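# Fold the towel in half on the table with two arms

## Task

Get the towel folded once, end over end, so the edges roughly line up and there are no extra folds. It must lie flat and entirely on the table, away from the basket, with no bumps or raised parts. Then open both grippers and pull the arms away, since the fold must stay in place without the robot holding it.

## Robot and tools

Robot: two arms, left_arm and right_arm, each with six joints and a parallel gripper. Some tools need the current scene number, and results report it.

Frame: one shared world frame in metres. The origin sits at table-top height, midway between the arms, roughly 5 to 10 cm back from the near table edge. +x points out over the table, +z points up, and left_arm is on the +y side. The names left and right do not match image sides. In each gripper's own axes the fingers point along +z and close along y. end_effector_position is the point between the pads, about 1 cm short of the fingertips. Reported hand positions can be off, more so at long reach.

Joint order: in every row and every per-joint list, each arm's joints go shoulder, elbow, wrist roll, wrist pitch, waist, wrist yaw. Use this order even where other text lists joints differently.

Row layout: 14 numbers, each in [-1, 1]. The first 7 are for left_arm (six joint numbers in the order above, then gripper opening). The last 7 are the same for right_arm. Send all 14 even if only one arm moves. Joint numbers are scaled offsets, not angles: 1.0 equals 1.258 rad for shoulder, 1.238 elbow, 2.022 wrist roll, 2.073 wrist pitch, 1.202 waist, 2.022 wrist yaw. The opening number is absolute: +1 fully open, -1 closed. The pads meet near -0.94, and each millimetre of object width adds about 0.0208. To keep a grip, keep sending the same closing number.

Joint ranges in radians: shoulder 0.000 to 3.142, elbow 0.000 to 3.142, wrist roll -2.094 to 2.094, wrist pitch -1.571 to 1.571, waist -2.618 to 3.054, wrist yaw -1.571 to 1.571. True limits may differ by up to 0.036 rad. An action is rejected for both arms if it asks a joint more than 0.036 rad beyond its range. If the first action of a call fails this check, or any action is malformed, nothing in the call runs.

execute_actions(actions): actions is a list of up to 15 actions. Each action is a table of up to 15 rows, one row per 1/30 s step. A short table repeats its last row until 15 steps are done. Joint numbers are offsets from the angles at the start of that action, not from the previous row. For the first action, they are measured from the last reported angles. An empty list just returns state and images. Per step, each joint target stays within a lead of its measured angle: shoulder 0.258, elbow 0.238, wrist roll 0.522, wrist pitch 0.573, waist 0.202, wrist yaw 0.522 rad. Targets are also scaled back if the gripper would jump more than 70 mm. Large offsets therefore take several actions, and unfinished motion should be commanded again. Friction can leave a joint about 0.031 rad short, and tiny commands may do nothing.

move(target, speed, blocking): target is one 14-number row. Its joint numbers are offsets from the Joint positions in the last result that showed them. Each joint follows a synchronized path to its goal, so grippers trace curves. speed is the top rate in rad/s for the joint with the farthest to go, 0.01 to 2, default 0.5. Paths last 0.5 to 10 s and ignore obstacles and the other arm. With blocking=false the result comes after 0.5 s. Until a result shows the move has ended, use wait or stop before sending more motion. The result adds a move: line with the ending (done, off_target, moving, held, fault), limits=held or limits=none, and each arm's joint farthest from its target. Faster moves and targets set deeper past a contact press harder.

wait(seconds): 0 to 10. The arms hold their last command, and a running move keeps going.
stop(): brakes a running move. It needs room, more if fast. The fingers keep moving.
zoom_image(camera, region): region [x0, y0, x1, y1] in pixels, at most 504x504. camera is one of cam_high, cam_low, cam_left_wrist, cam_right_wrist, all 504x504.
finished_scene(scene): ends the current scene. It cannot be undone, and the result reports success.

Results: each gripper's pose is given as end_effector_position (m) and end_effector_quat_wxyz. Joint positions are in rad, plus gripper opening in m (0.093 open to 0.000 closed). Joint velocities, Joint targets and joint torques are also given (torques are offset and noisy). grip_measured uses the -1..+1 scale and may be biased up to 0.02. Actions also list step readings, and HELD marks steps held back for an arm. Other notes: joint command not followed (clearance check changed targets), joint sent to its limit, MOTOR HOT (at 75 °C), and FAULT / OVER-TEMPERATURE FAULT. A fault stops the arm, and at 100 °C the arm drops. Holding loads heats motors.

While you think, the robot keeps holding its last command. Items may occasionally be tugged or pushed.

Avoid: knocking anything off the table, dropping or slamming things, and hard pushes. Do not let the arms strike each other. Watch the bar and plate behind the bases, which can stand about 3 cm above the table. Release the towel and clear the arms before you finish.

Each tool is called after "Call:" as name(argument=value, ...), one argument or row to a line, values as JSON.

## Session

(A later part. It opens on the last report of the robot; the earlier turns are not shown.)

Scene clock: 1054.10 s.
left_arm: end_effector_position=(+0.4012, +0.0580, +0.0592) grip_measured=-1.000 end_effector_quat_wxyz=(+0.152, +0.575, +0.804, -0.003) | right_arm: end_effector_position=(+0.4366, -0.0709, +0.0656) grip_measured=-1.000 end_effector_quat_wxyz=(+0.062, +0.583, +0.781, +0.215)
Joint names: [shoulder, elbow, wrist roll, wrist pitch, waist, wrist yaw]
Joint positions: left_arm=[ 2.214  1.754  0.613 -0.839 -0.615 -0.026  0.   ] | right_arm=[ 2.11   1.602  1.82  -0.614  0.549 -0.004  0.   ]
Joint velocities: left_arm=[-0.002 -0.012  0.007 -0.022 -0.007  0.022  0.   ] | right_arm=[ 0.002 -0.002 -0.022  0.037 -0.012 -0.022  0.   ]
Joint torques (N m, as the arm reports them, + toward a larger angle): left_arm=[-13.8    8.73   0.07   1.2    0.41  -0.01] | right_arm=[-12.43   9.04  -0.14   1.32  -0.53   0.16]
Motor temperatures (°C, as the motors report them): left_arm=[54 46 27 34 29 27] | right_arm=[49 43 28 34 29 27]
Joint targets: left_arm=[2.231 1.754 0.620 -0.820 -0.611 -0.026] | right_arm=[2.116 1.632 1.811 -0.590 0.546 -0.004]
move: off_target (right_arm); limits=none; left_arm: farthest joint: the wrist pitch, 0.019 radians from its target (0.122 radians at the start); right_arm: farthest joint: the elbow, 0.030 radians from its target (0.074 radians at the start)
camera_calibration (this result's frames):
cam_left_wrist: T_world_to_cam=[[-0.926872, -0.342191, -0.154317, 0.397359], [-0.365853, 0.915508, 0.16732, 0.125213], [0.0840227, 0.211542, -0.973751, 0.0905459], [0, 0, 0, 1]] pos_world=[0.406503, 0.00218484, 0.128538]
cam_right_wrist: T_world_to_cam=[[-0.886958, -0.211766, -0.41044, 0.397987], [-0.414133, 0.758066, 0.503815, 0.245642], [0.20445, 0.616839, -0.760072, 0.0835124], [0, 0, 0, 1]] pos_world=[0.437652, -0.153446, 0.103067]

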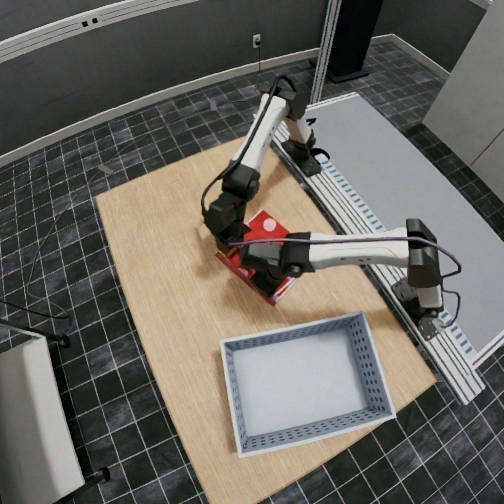

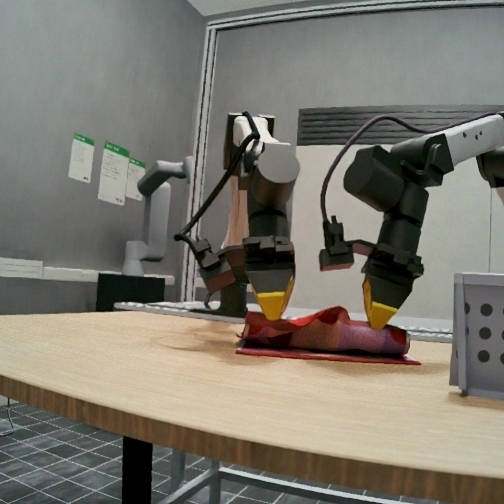

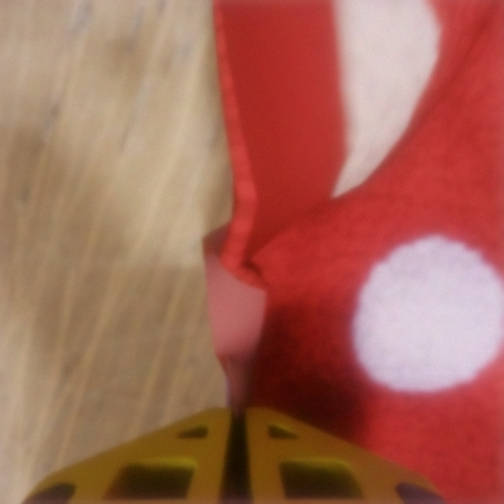

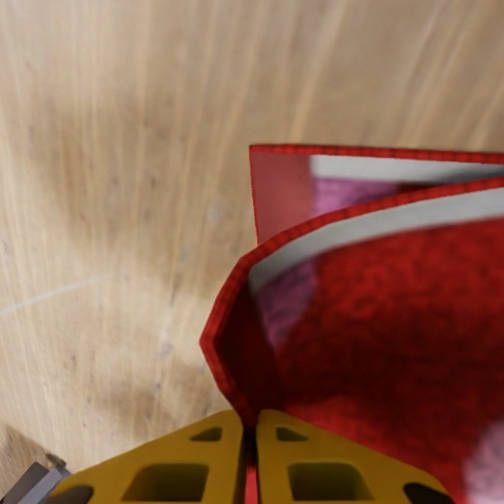

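Call:
move(
  target=[0.04,0,0,0,0,0,-1,0.045,0,0,0,-0.035,0,-1],
  speed=0.15,
)

Scene clock: 1061.60 s.
left_arm: end_effector_position=(+0.3992, +0.0589, +0.0440) grip_measured=-1.000 end_effector_quat_wxyz=(+0.136, +0.576, +0.806, -0.003) | right_arm: end_effector_position=(+0.4426, -0.0886, +0.0396) grip_measured=-1.000 end_effector_quat_wxyz=(+0.056, +0.601, +0.775, +0.189)
Joint names: [shoulder, elbow, wrist roll, wrist pitch, waist, wrist yaw]
Joint positions: left_arm=[ 2.247  1.754  0.613 -0.839 -0.615 -0.026  0.   ] | right_arm=[ 2.162  1.602  1.82  -0.614  0.511 -0.004  0.   ]
Joint velocities: left_arm=[-0.002 -0.002 -0.007  0.007  0.002 -0.022  0.   ] | right_arm=[ 0.002  0.007  0.022  0.022 -0.012 -0.066  0.   ]
Joint torques (N m, as the arm reports them, + toward a larger angle): left_arm=[-13.99   8.58   0.04   0.93   0.21  -0.01] | right_arm=[-12.78   6.62  -0.06   1.    -0.61   0.15]
Motor temperatures (°C, as the motors report them): left_arm=[54 46 27 34 29 27] | right_arm=[50 44 28 34 29 27]
Joint targets: left_arm=[2.265 1.754 0.613 -0.839 -0.615 -0.026] | right_arm=[2.167 1.602 1.820 -0.614 0.507 -0.004]
move: done; limits=none; left_arm: farthest joint: the shoulder, 0.018 radians from its target (0.050 radians at the start); right_arm: farthest joint: the waist, 0.004 radians from its target (0.042 radians at the start)
camera_calibration (this result's frames):
cam_left_wrist: T_world_to_cam=[[-0.931059, -0.338195, -0.136946, 0.394149], [-0.360016, 0.912526, 0.194124, 0.122862], [0.0593153, 0.230043, -0.971371, 0.0843549], [0, 0, 0, 1]] pos_world=[0.406204, 0.00177862, 0.112067]
cam_right_wrist: T_world_to_cam=[[-0.912231, -0.189699, -0.363111, 0.400128], [-0.362789, 0.785805, 0.500895, 0.254431], [0.190315, 0.588664, -0.785655, 0.078169], [0, 0, 0, 1]] pos_world=[0.442437, -0.170044, 0.0792619]

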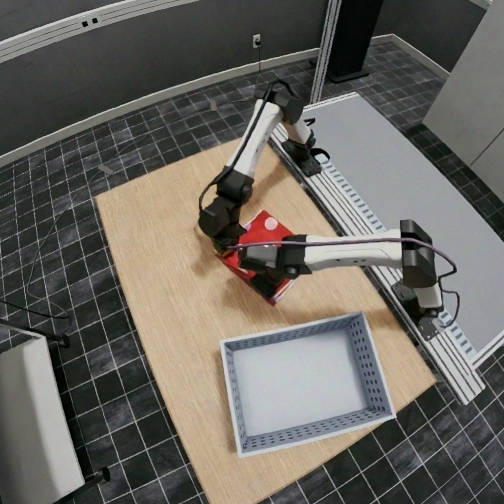

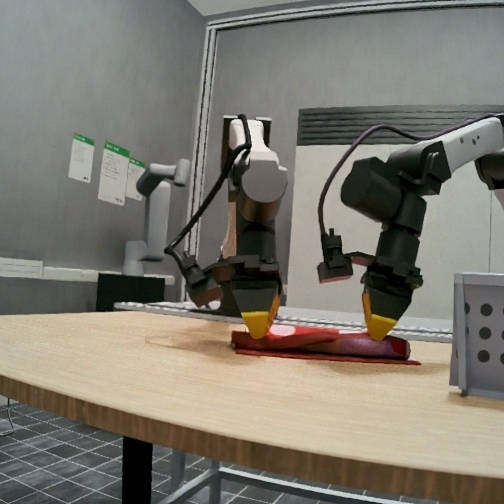

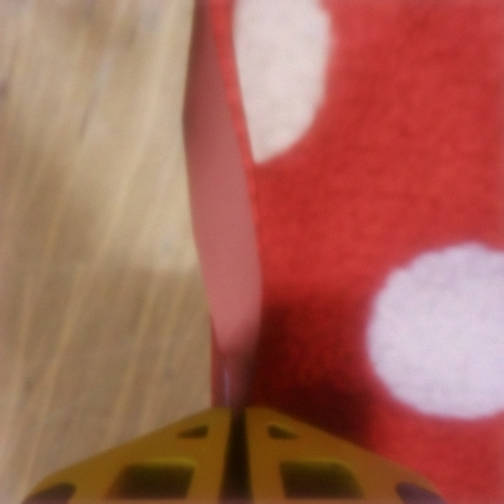

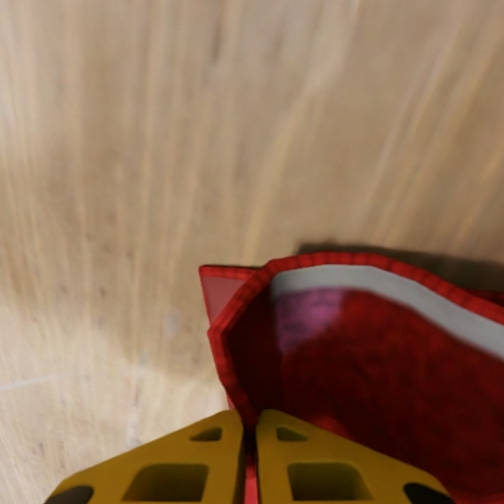

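Call:
zoom_image(
  camera="cam_low",
  region=[200, 280, 450, 390],
)

Call:
zoom_image(
  camera="cam_high",
  region=[190, 180, 350, 330],
)

Region (200, 280, 450, 390) of cam_low's 504x504 image, scaled by 2.016, with more detail than that image has; it fills the top 222 rows of this view, and the rest is white.

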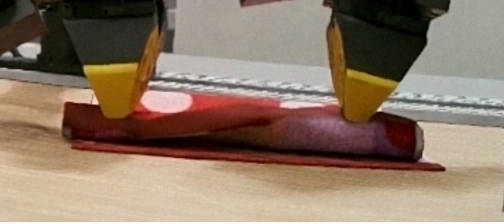

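Region (190, 180, 350, 330) of cam_high's 504x504 image, scaled by 3.150, with more detail than that image has; it fills the top 472 rows of this view, and the rest is white.

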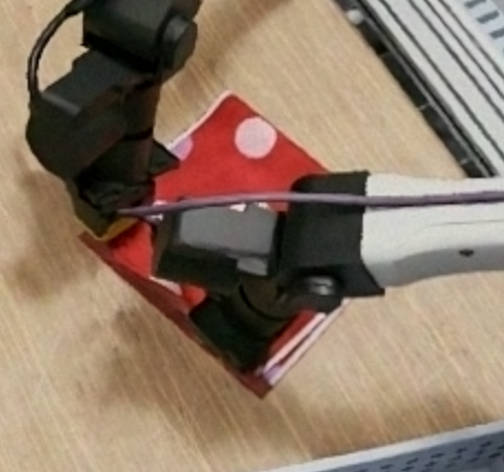

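Call:
move(
  target=[-0.01,0,0.02,0.04,0.035,0,-1,-0.005,0,0,0.06,-0.01,0,-1],
  speed=0.15,
)

Scene clock: 1087.93 s.
left_arm: end_effector_position=(+0.4218, +0.0652, +0.0481) grip_measured=-1.000 end_effector_quat_wxyz=(+0.168, +0.572, +0.803, +0.002) | right_arm: end_effector_position=(+0.4642, -0.0816, +0.0501) grip_measured=-1.000 end_effector_quat_wxyz=(+0.077, +0.598, +0.763, +0.234)
Joint names: [shoulder, elbow, wrist roll, wrist pitch, waist, wrist yaw]
Joint positions: left_arm=[ 2.247  1.754  0.647 -0.774 -0.578 -0.026  0.   ] | right_arm=[ 2.162  1.602  1.82  -0.512  0.503 -0.004  0.   ]
Joint velocities: left_arm=[ 0.002  0.007 -0.037  0.007 -0.007 -0.007  0.   ] | right_arm=[-0.002 -0.007  0.022  0.007 -0.012 -0.051  0.   ]
Joint torques (N m, as the arm reports them, + toward a larger angle): left_arm=[-16.67   8.76   0.06   1.27   0.54  -0.01] | right_arm=[-13.98   6.81  -0.06   1.39  -0.6    0.16]
Motor temperatures (°C, as the motors report them): left_arm=[56 45 27 34 29 27] | right_arm=[53 43 28 34 29 27]
Joint targets: left_arm=[2.234 1.754 0.654 -0.756 -0.573 -0.026] | right_arm=[2.156 1.602 1.820 -0.490 0.499 -0.004]
move: off_target (right_arm); limits=none; left_arm: farthest joint: the wrist pitch, 0.018 radians from its target (0.083 radians at the start); right_arm: farthest joint: the wrist pitch, 0.023 radians from its target (0.124 radians at the start)
camera_calibration (this result's frames):
cam_left_wrist: T_world_to_cam=[[-0.919845, -0.34886, -0.179392, 0.41588], [-0.375606, 0.91517, 0.146233, 0.133118], [0.113159, 0.201892, -0.972849, 0.0647823], [0, 0, 0, 1]] pos_world=[0.425215, 0.0101794, 0.118163]
cam_right_wrist: T_world_to_cam=[[-0.878147, -0.158934, -0.451217, 0.416056], [-0.398146, 0.765702, 0.505154, 0.26613], [0.265212, 0.62325, -0.735678, 0.0437185], [0, 0, 0, 1]] pos_world=[0.459722, -0.164898, 0.0854581]

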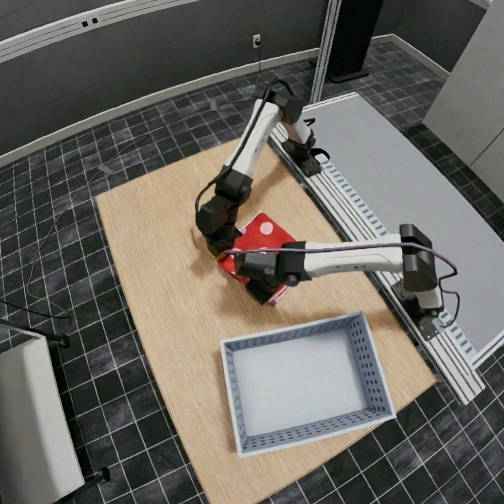

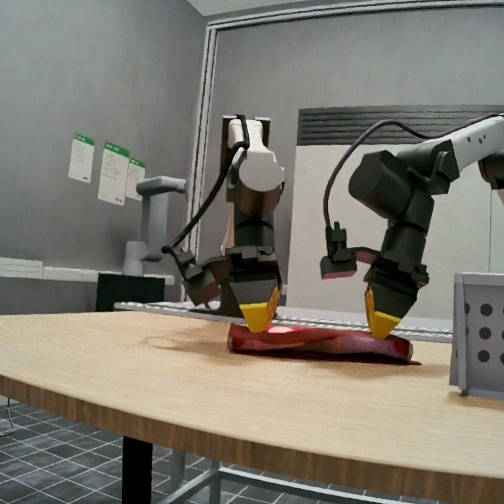

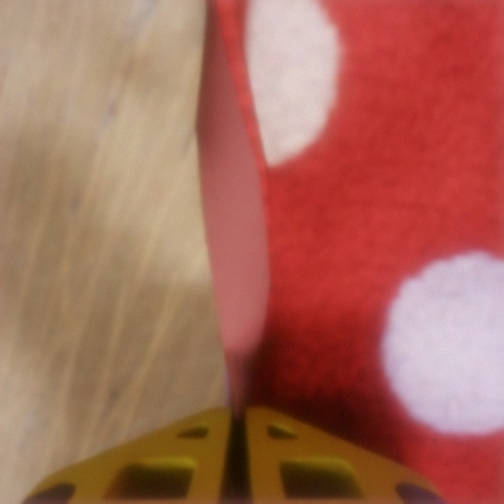

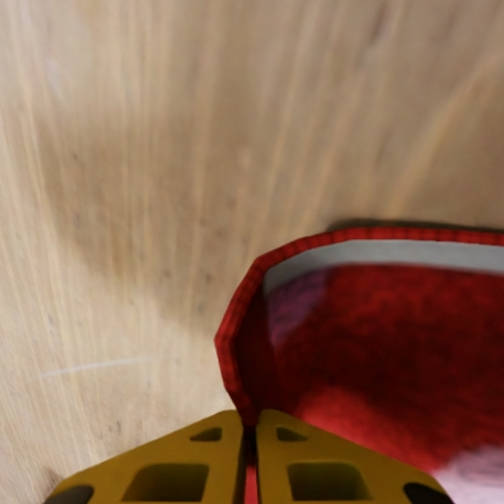

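Call:
move(
  target=[-0.303,0.012,-0.156,-0.169,-0.215,0,-1,-0.382,0,0.02,-0.266,0.084,0,-1],
  speed=0.5,
)

Call:
move(
  target=[0,0.105,-0.134,-0.107,-0.232,0,-1,-0.15,-0.075,0.053,-0.193,0.11,0,-1],
  speed=0.35,
)

Scene clock: 1109.37 s.
left_arm: end_effector_position=(+0.2903, +0.0315, +0.1965) grip_measured=-1.000 end_effector_quat_wxyz=(+0.189, +0.546, +0.815, -0.047) | right_arm: end_effector_position=(+0.3441, -0.1153, +0.2040) grip_measured=-1.000 end_effector_quat_wxyz=(+0.051, +0.581, +0.785, +0.208)
Joint names: [shoulder, elbow, wrist roll, wrist pitch, waist, wrist yaw]
Joint positions: left_arm=[ 1.863  1.76   0.34  -1.115 -0.828 -0.026  0.   ] | right_arm=[ 1.693  1.602  1.853 -1.052  0.59  -0.004  0.   ]
Joint velocities: left_arm=[-0.007 -0.007  0.022  0.007  0.007 -0.037  0.   ] | right_arm=[-0.022 -0.002  0.051  0.051 -0.007  0.007  0.   ]
Joint torques (N m, as the arm reports them, + toward a larger angle): left_arm=[-11.47   9.83   0.01   1.09  -0.41  -0.02] | right_arm=[-10.09   6.92   0.01   0.95   1.17   0.16]
Motor temperatures (°C, as the motors report them): left_arm=[60 45 27 34 29 27] | right_arm=[56 43 28 34 29 27]
Joint targets: left_arm=[1.866 1.769 0.332 -1.124 -0.836 -0.026] | right_arm=[1.682 1.602 1.860 -1.063 0.604 -0.004]
move: done; limits=none; left_arm: farthest joint: the elbow, 0.009 radians from its target (0.015 radians at the start); right_arm: farthest joint: the waist, 0.014 radians from its target (0.101 radians at the start)
camera_calibration (this result's frames):
cam_left_wrist: T_world_to_cam=[[-0.908967, -0.400819, -0.114558, 0.295561], [-0.4086, 0.911099, 0.054274, 0.120684], [0.0826195, 0.0961416, -0.991933, 0.246783], [0, 0, 0, 1]] pos_world=[0.297577, -0.0152151, 0.272101]
cam_right_wrist: T_world_to_cam=[[-0.894255, -0.221776, -0.388745, 0.36026], [-0.410406, 0.752833, 0.514596, 0.167156], [0.178535, 0.619724, -0.764243, 0.245043], [0, 0, 0, 1]] pos_world=[0.347017, -0.197803, 0.241304]

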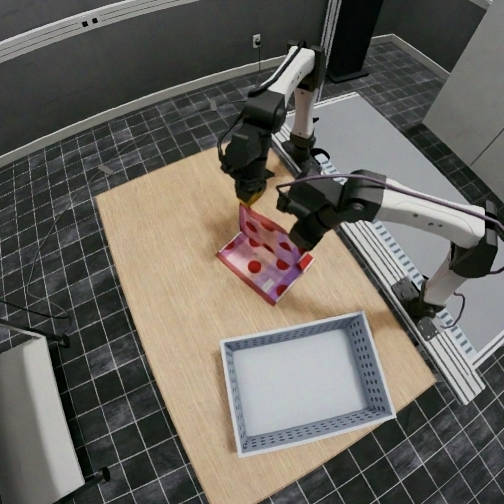

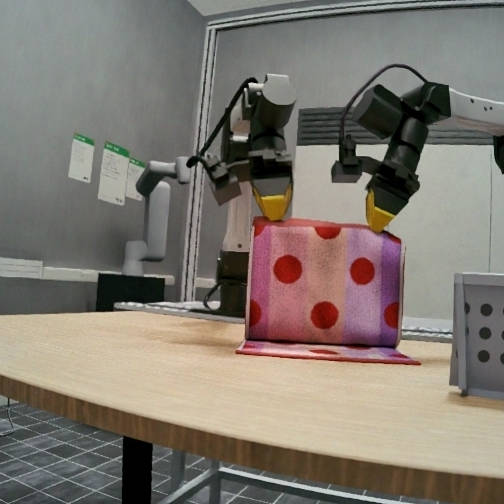

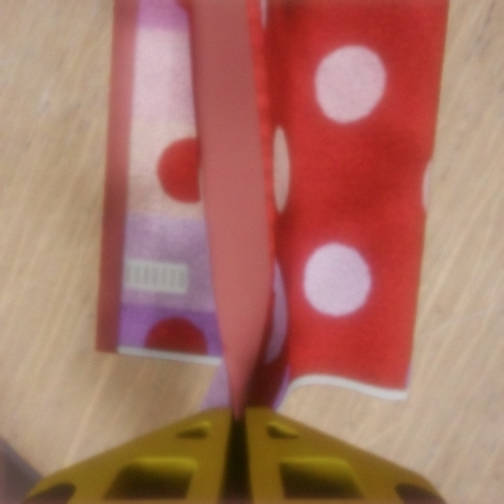

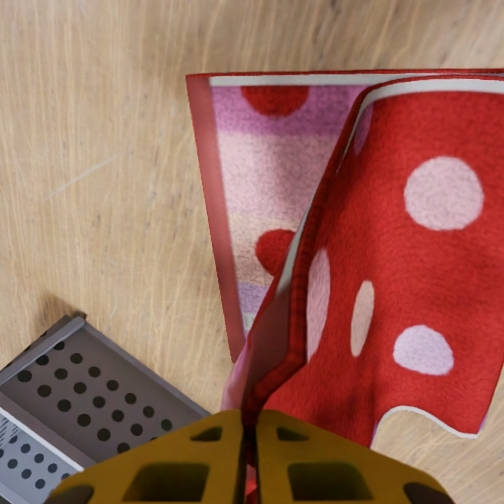

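Scene clock: 1111.17 s.
left_arm: end_effector_position=(+0.1810, -0.0069, +0.2189) grip_measured=-1.000 end_effector_quat_wxyz=(+0.132, +0.556, +0.818, -0.067) | right_arm: end_effector_position=(+0.2271, -0.1532, +0.2120) grip_measured=-1.000 end_effector_quat_wxyz=(-0.005, +0.583, +0.809, +0.078)
Joint names: [shoulder, elbow, wrist roll, wrist pitch, waist, wrist yaw]
Joint positions: left_arm=[ 1.863  1.877  0.077 -1.333 -1.101 -0.026  0.   ] | right_arm=[ 1.521  1.53   1.951 -1.437  0.708 -0.004  0.   ]
Joint velocities: left_arm=[-0.012 -0.017  0.007  0.022  0.012  0.066  0.   ] | right_arm=[ 0.002 -0.002 -0.037  0.037 -0.002 -0.037  0.   ]
Joint torques (N m, as the arm reports them, + toward a larger angle): left_arm=[-11.42   9.8    0.02   0.96  -0.37  -0.03] | right_arm=[-8.25  4.73  0.04  0.4   1.19  0.16]
Motor temperatures (°C, as the motors report them): left_arm=[60 45 27 34 29 27] | right_arm=[55 43 28 34 29 27]
Joint targets: left_arm=[1.863 1.890 0.069 -1.337 -1.107 -0.026] | right_arm=[1.504 1.510 1.960 -1.452 0.722 -0.004]
move: off_target (right_arm); limits=none; left_arm: farthest joint: the elbow, 0.013 radians from its target (0.130 radians at the start); right_arm: farthest joint: the elbow, 0.021 radians from its target (0.093 radians at the start)
camera_calibration (this result's frames):
cam_left_wrist: T_world_to_cam=[[-0.92686, -0.374752, -0.0221613, 0.166554], [-0.374321, 0.918079, 0.130439, 0.0870088], [-0.0285366, 0.129194, -0.991209, 0.301974], [0, 0, 0, 1]] pos_world=[0.195559, -0.0564778, 0.291661]
cam_right_wrist: T_world_to_cam=[[-0.948303, -0.292207, -0.123841, 0.195674], [-0.314712, 0.815451, 0.485794, 0.137552], [-0.0409665, 0.499654, -0.865256, 0.348366], [0, 0, 0, 1]] pos_world=[0.243119, -0.229052, 0.258837]

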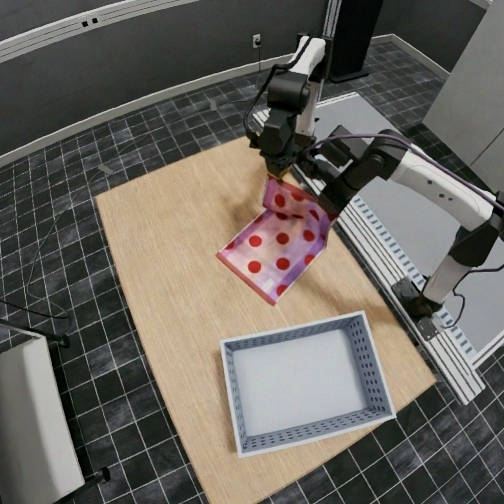

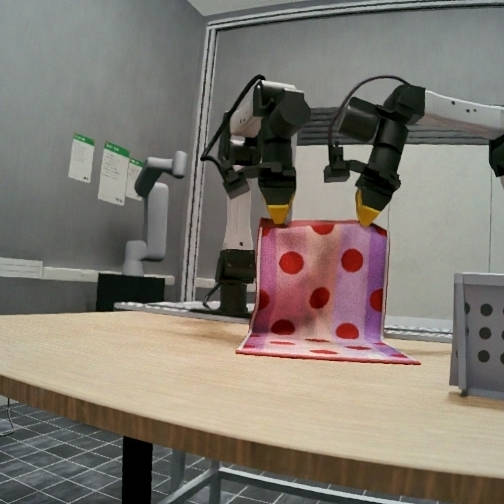

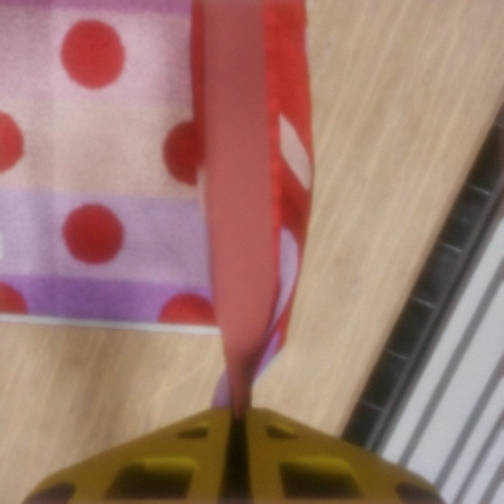

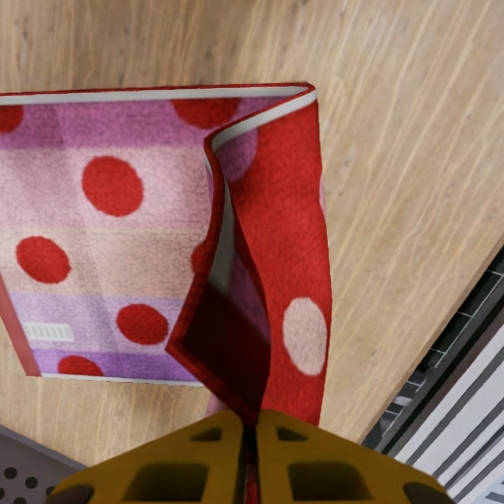

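Call:
move(
  target=[0.033,-0.1,0.11,0.104,0.205,0,-1,0.173,0.081,-0.04,0.151,-0.085,0,-1],
  speed=0.35,
)

Call:
move(
  target=[0.107,0,0.079,0.06,0.113,0,-1,0.143,0,-0.01,0.128,-0.04,0,-1],
  speed=0.3,
)

Call:
move(
  target=[0.13,0,0.057,0.05,0.079,0,-1,0.147,0,-0.02,0.1,-0.028,0,-1],
  speed=0.3,
)

Scene clock: 1173.73 s.
left_arm: end_effector_position=(+0.2803, +0.0246, +0.1885) grip_measured=-1.000 end_effector_quat_wxyz=(+0.171, +0.540, +0.823, -0.048) | right_arm: end_effector_position=(+0.3227, -0.1181, +0.1800) grip_measured=-1.000 end_effector_quat_wxyz=(+0.024, +0.589, +0.795, +0.145)
Joint names: [shoulder, elbow, wrist roll, wrist pitch, waist, wrist yaw]
Joint positions: left_arm=[ 1.886  1.769  0.292 -1.136 -0.856 -0.026  0.   ] | right_arm=[ 1.733  1.598  1.879 -1.146  0.612 -0.004  0.   ]
Joint velocities: left_arm=[-0.017  0.002 -0.007 -0.081  0.007  0.007  0.   ] | right_arm=[-0.007 -0.017  0.037 -0.081 -0.002  0.007  0.   ]
Joint torques (N m, as the arm reports them, + toward a larger angle): left_arm=[-10.36   7.46   0.07   1.32   0.21  -0.03] | right_arm=[-8.77  9.02 -0.13  1.04 -0.78  0.16]
Motor temperatures (°C, as the motors report them): left_arm=[53 46 27 34 29 27] | right_arm=[47 40 28 32 29 27]
Joint targets: left_arm=[1.905 1.753 0.299 -1.117 -0.854 -0.026] | right_arm=[1.739 1.630 1.871 -1.124 0.606 -0.004]
move: off_target (right_arm); limits=none; left_arm: farthest joint: the wrist pitch, 0.019 radians from its target (0.215 radians at the start); right_arm: farthest joint: the elbow, 0.032 radians from its target (0.101 radians at the start)
camera_calibration (this result's frames):
cam_left_wrist: T_world_to_cam=[[-0.906046, -0.413626, -0.0894096, 0.277526], [-0.420602, 0.90348, 0.0825669, 0.121533], [0.0466281, 0.112415, -0.992567, 0.25018], [0, 0, 0, 1]] pos_world=[0.290903, -0.0231346, 0.263099]
cam_right_wrist: T_world_to_cam=[[-0.932518, -0.24749, -0.262981, 0.317813], [-0.351728, 0.787493, 0.506104, 0.15952], [0.0818401, 0.564449, -0.821401, 0.26727], [0, 0, 0, 1]] pos_world=[0.330601, -0.197825, 0.222381]

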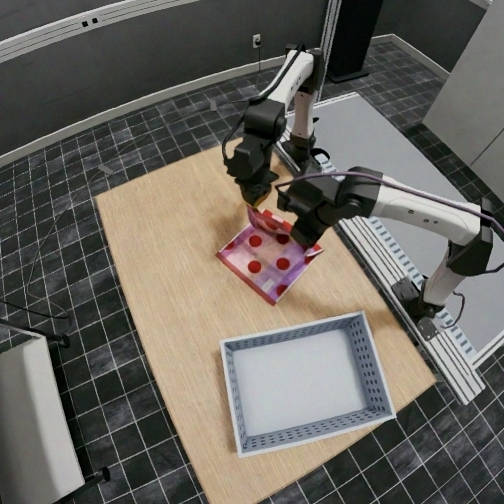

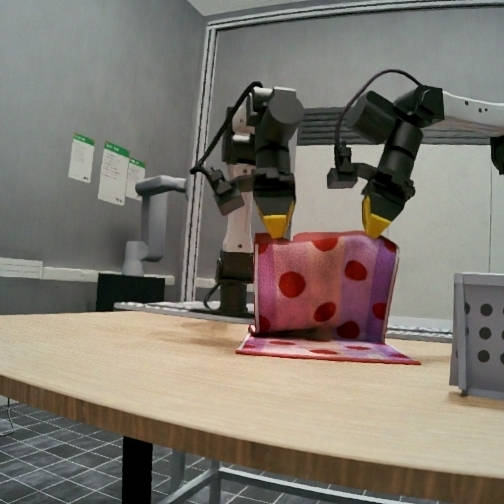

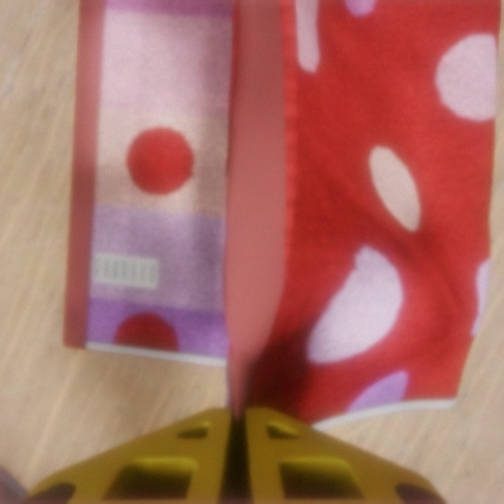

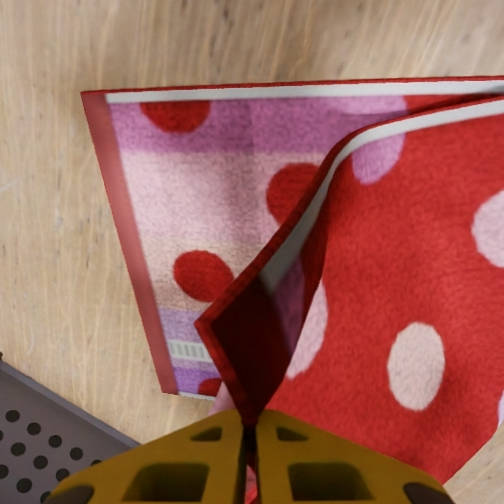

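Scene clock: 1175.27 s.
left_arm: end_effector_position=(+0.3422, +0.0430, +0.1471) grip_measured=-1.000 end_effector_quat_wxyz=(+0.170, +0.548, +0.819, -0.025) | right_arm: end_effector_position=(+0.3818, -0.0968, +0.1286) grip_measured=-1.000 end_effector_quat_wxyz=(+0.039, +0.598, +0.781, +0.174)
Joint names: [shoulder, elbow, wrist roll, wrist pitch, waist, wrist yaw]
Joint positions: left_arm=[ 2.003  1.769  0.444 -1.029 -0.724 -0.026  0.   ] | right_arm=[ 1.909  1.598  1.868 -0.904  0.57  -0.004  0.   ]
Joint velocities: left_arm=[-0.002  0.012  0.037 -0.066 -0.012 -0.007  0.   ] | right_arm=[-0.002  0.002  0.007 -0.007 -0.007  0.081  0.   ]
Joint torques (N m, as the arm reports them, + toward a larger angle): left_arm=[-11.72   8.93   0.11   1.25   0.37  -0.02] | right_arm=[-10.83   6.84  -0.14   1.15  -0.75   0.16]
Motor temperatures (°C, as the motors report them): left_arm=[53 46 27 34 29 27] | right_arm=[48 40 28 32 29 27]
Joint targets: left_arm=[2.021 1.769 0.451 -1.012 -0.721 -0.026] | right_arm=[1.913 1.598 1.859 -0.880 0.564 -0.004]
move: off_target (right_arm); limits=none; left_arm: farthest joint: the shoulder, 0.018 radians from its target (0.134 radians at the start); right_arm: farthest joint: the wrist pitch, 0.023 radians from its target (0.265 radians at the start)
camera_calibration (this result's frames):
cam_left_wrist: T_world_to_cam=[[-0.907714, -0.399144, -0.129383, 0.343328], [-0.413168, 0.904009, 0.10982, 0.127807], [0.0731292, 0.153142, -0.985495, 0.1923], [0, 0, 0, 1]] pos_world=[0.350387, -0.00795092, 0.219896]
cam_right_wrist: T_world_to_cam=[[-0.923902, -0.206345, -0.322222, 0.373021], [-0.353472, 0.782707, 0.512277, 0.188997], [0.1465, 0.58719, -0.796082, 0.182381], [0, 0, 0, 1]] pos_world=[0.384721, -0.17805, 0.168567]

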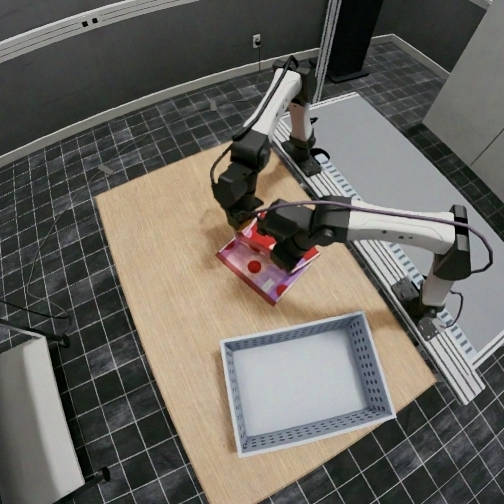

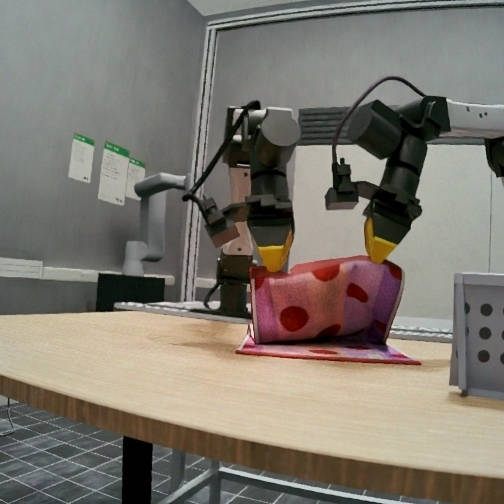

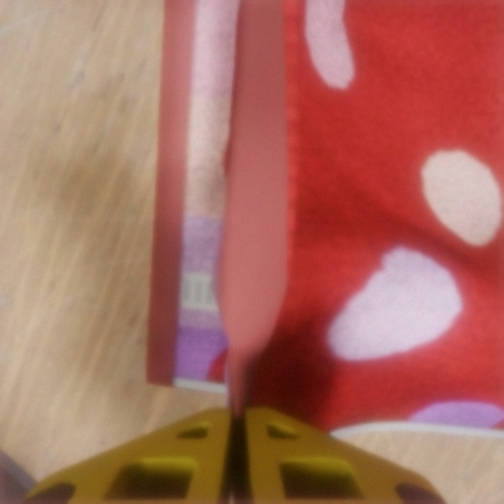

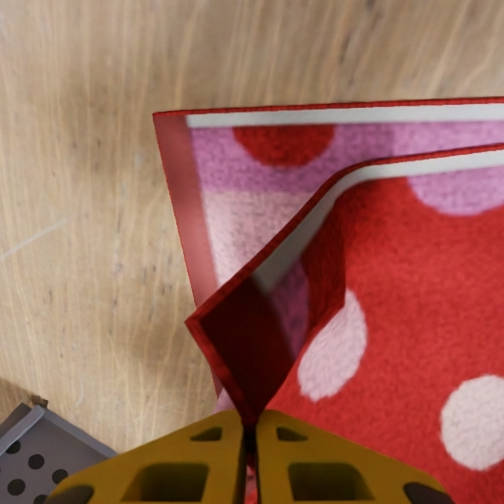

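Scene clock: 1176.60 s.
left_arm: end_effector_position=(+0.3836, +0.0617, +0.0866) grip_measured=-1.000 end_effector_quat_wxyz=(+0.141, +0.558, +0.818, -0.008) | right_arm: end_effector_position=(+0.4189, -0.0853, +0.0633) grip_measured=-1.000 end_effector_quat_wxyz=(+0.045, +0.596, +0.782, +0.175)
Joint names: [shoulder, elbow, wrist roll, wrist pitch, waist, wrist yaw]
Joint positions: left_arm=[ 2.151  1.769  0.552 -0.94  -0.632 -0.026  0.   ] | right_arm=[ 2.091  1.598  1.836 -0.716  0.543 -0.004  0.   ]
Joint velocities: left_arm=[ 0.017  0.002  0.022 -0.007 -0.017 -0.037  0.   ] | right_arm=[ 0.017  0.007 -0.007  0.022 -0.007  0.051  0.   ]
Joint torques (N m, as the arm reports them, + toward a larger angle): left_arm=[-13.28   8.89   0.07   1.14   0.62   0.  ] | right_arm=[-12.37   6.69  -0.13   1.12  -0.8    0.16]
Motor temperatures (°C, as the motors report them): left_arm=[53 46 27 34 29 27] | right_arm=[48 40 28 32 29 27]
Joint targets: left_arm=[2.166 1.769 0.560 -0.925 -0.629 -0.026] | right_arm=[2.094 1.598 1.827 -0.696 0.536 -0.004]
move: done; limits=none; left_arm: farthest joint: the shoulder, 0.016 radians from its target (0.164 radians at the start); right_arm: farthest joint: the wrist pitch, 0.019 radians from its target (0.207 radians at the start)
camera_calibration (this result's frames):
cam_left_wrist: T_world_to_cam=[[-0.916433, -0.378985, -0.128536, 0.382521], [-0.397251, 0.900349, 0.177659, 0.122855], [0.0483972, 0.213874, -0.975662, 0.131646], [0, 0, 0, 1]] pos_world=[0.392988, 0.00620129, 0.155783]
cam_right_wrist: T_world_to_cam=[[-0.919852, -0.210534, -0.330978, 0.38707], [-0.36083, 0.785093, 0.503419, 0.230343], [0.153862, 0.582498, -0.798137, 0.114929], [0, 0, 0, 1]] pos_world=[0.421478, -0.166295, 0.103882]

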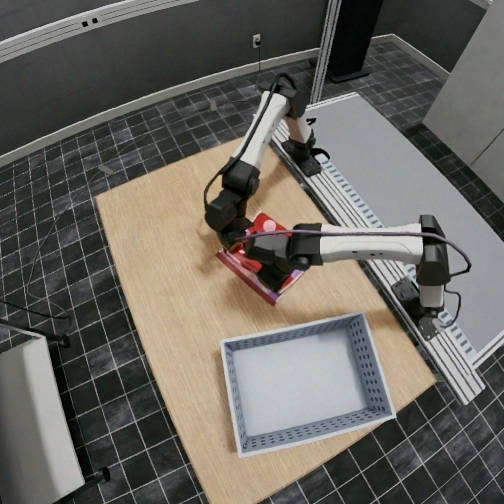

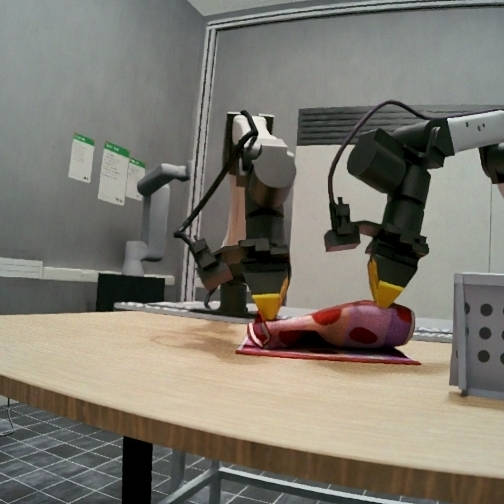

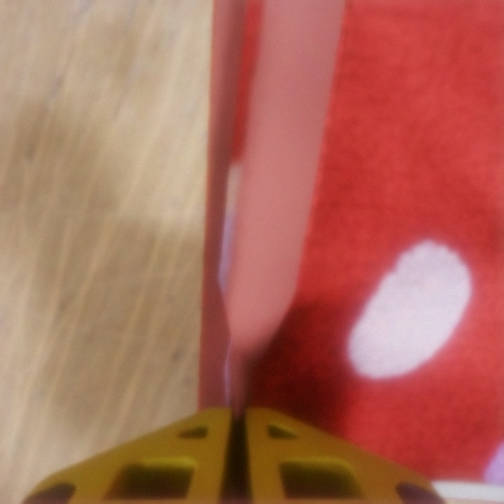

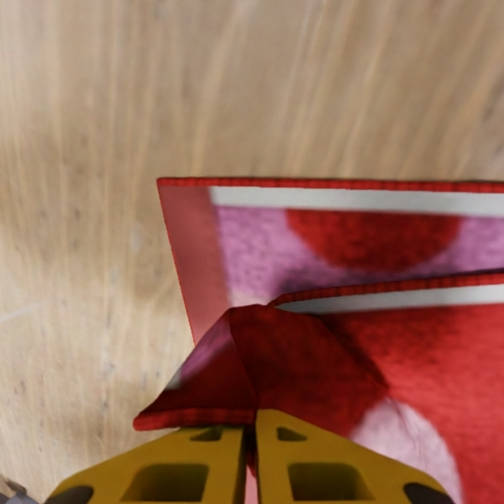

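Call:
move(
  target=[0.09,0,0.02,0.035,-0.012,0,-1,0.058,0,-0.01,0.052,0,0,-1],
  speed=0.2,
)

Call:
zoom_image(
  camera="cam_low",
  region=[200, 280, 450, 390],
)

Scene clock: 1193.93 s.
left_arm: end_effector_position=(+0.3883, +0.0566, +0.0459) grip_measured=-1.000 end_effector_quat_wxyz=(+0.119, +0.574, +0.810, -0.005) | right_arm: end_effector_position=(+0.4312, -0.0768, +0.0408) grip_measured=-1.000 end_effector_quat_wxyz=(+0.050, +0.591, +0.784, +0.185)
Joint names: [shoulder, elbow, wrist roll, wrist pitch, waist, wrist yaw]
Joint positions: left_arm=[ 2.246  1.769  0.585 -0.889 -0.632 -0.026  0.   ] | right_arm=[ 2.156  1.598  1.825 -0.629  0.543 -0.004  0.   ]
Joint velocities: left_arm=[-0.007 -0.002 -0.037  0.051 -0.012 -0.022  0.   ] | right_arm=[-0.002  0.017 -0.022  0.022  0.007  0.037  0.   ]
Joint torques (N m, as the arm reports them, + toward a larger angle): left_arm=[-13.98   8.65   0.04   1.07  -0.94  -0.01] | right_arm=[-12.42   6.62  -0.13   1.18  -0.21   0.16]
Motor temperatures (°C, as the motors report them): left_arm=[54 46 27 34 29 27] | right_arm=[51 41 28 33 29 27]
Joint targets: left_arm=[2.264 1.769 0.593 -0.868 -0.647 -0.026] | right_arm=[2.164 1.598 1.816 -0.608 0.543 -0.004]
move: off_target (left_arm, right_arm); limits=none; left_arm: farthest joint: the wrist pitch, 0.021 radians from its target (0.073 radians at the start); right_arm: farthest joint: the wrist pitch, 0.021 radians from its target (0.107 radians at the start)
camera_calibration (this result's frames):
cam_left_wrist: T_world_to_cam=[[-0.931975, -0.34445, -0.113032, 0.383068], [-0.361525, 0.906187, 0.219373, 0.120458], [0.0268654, 0.245314, -0.969071, 0.0990512], [0, 0, 0, 1]] pos_world=[0.397897, -0.00150801, 0.112862]
cam_right_wrist: T_world_to_cam=[[-0.910313, -0.216557, -0.35275, 0.389062], [-0.379373, 0.777358, 0.501788, 0.246899], [0.165547, 0.590608, -0.789795, 0.085307], [0, 0, 0, 1]] pos_world=[0.433713, -0.158058, 0.0807256]

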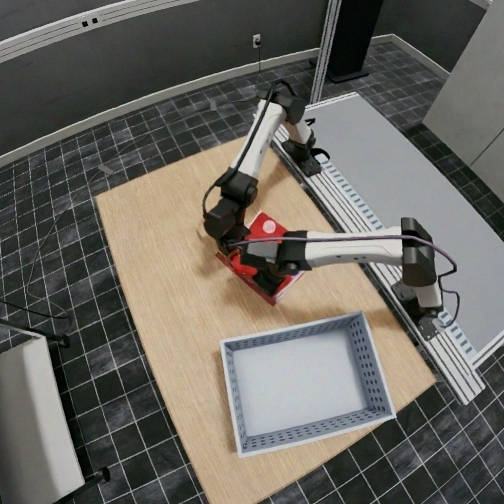

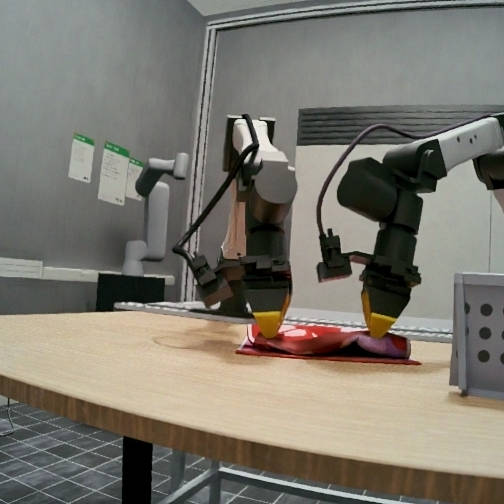

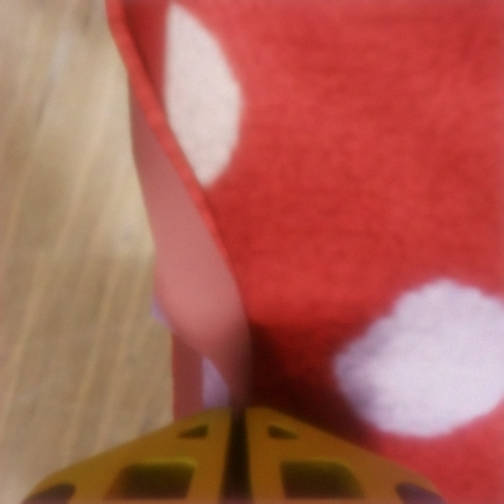

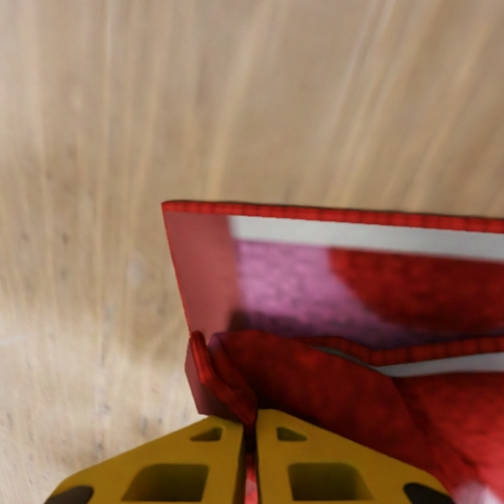

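Region (200, 280, 450, 390) of cam_low's 504x504 image, scaled by 2.016, with more detail than that image has; it fills the top 222 rows of this view, and the rest is white.

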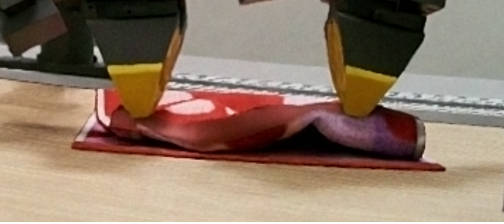

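Call:
move(
  target=[0,0,0,0,0.012,0,-1,0,0,0,0,-0.045,0,-1],
  speed=0.15,
)

Scene clock: 1202.90 s.
left_arm: end_effector_position=(+0.3910, +0.0582, +0.0461) grip_measured=-1.000 end_effector_quat_wxyz=(+0.122, +0.571, +0.812, -0.005) | right_arm: end_effector_position=(+0.4413, -0.0943, +0.0399) grip_measured=-1.000 end_effector_quat_wxyz=(+0.049, +0.607, +0.771, +0.185)
Joint names: [shoulder, elbow, wrist roll, wrist pitch, waist, wrist yaw]
Joint positions: left_arm=[ 2.246  1.769  0.586 -0.884 -0.626 -0.026  0.   ] | right_arm=[ 2.156  1.598  1.824 -0.629  0.498 -0.016  0.   ]
Joint velocities: left_arm=[-0.022 -0.012 -0.007 -0.066 -0.022  0.037  0.   ] | right_arm=[-0.022  0.002  0.037  0.022 -0.012 -0.007  0.   ]
Joint torques (N m, as the arm reports them, + toward a larger angle): left_arm=[-15.4    8.59   0.04   0.82   0.82  -0.02] | right_arm=[-13.17   6.62  -0.05   0.98  -1.09   0.3 ]
Motor temperatures (°C, as the motors report them): left_arm=[55 45 27 34 29 27] | right_arm=[52 41 28 33 29 27]
Joint targets: left_arm=[2.246 1.769 0.585 -0.889 -0.618 -0.026] | right_arm=[2.156 1.598 1.825 -0.629 0.488 -0.004]
move: done; limits=none; left_arm: farthest joint: the waist, 0.009 radians from its target (0.015 radians at the start); right_arm: farthest joint: the wrist yaw, 0.012 radians from its target (0.000 radians at the start)
camera_calibration (this result's frames):
cam_left_wrist: T_world_to_cam=[[-0.92951, -0.350256, -0.115466, 0.385647], [-0.367651, 0.904698, 0.215302, 0.122562], [0.0290509, 0.242577, -0.969697, 0.0981048], [0, 0, 0, 1]] pos_world=[0.400673, 0.000395771, 0.113273]
cam_right_wrist: T_world_to_cam=[[-0.920514, -0.177101, -0.348267, 0.402174], [-0.344724, 0.787697, 0.510587, 0.250104], [0.183903, 0.590058, -0.786137, 0.0850094], [0, 0, 0, 1]] pos_world=[0.44079, -0.175941, 0.0791932]

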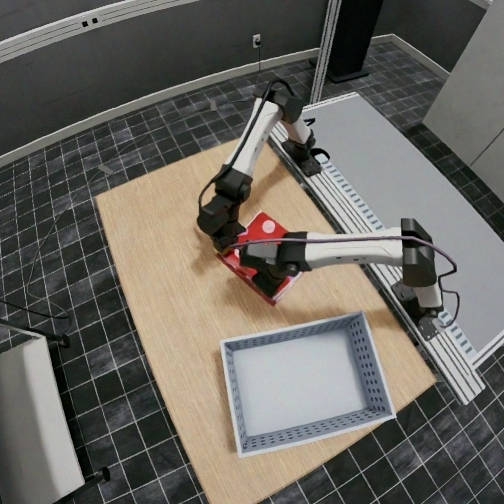

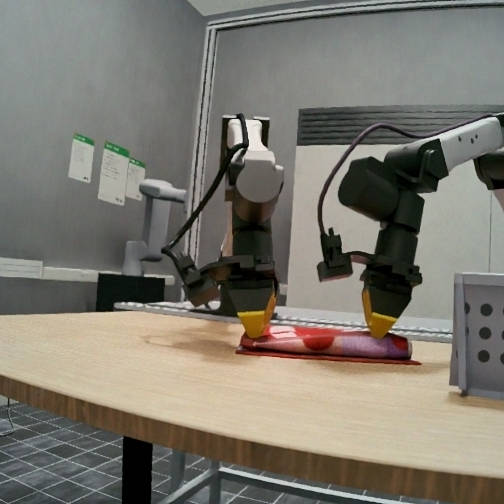

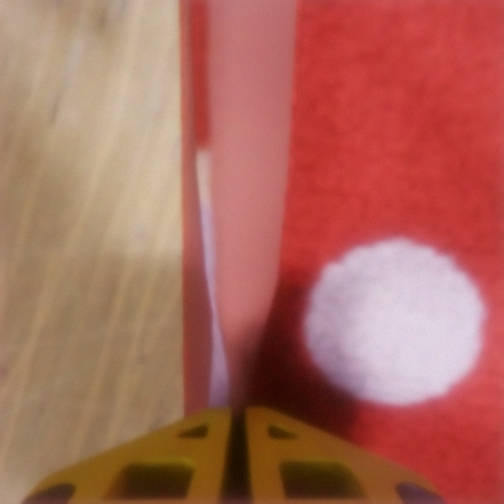

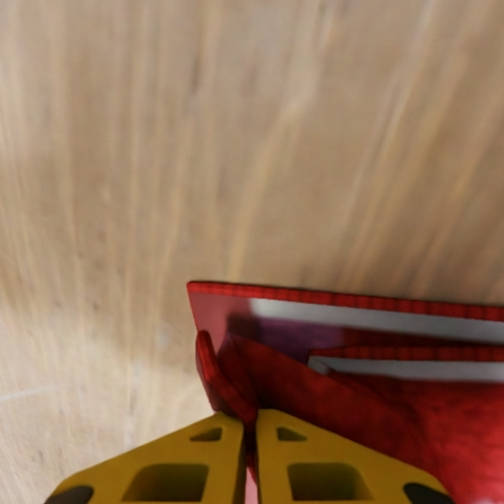

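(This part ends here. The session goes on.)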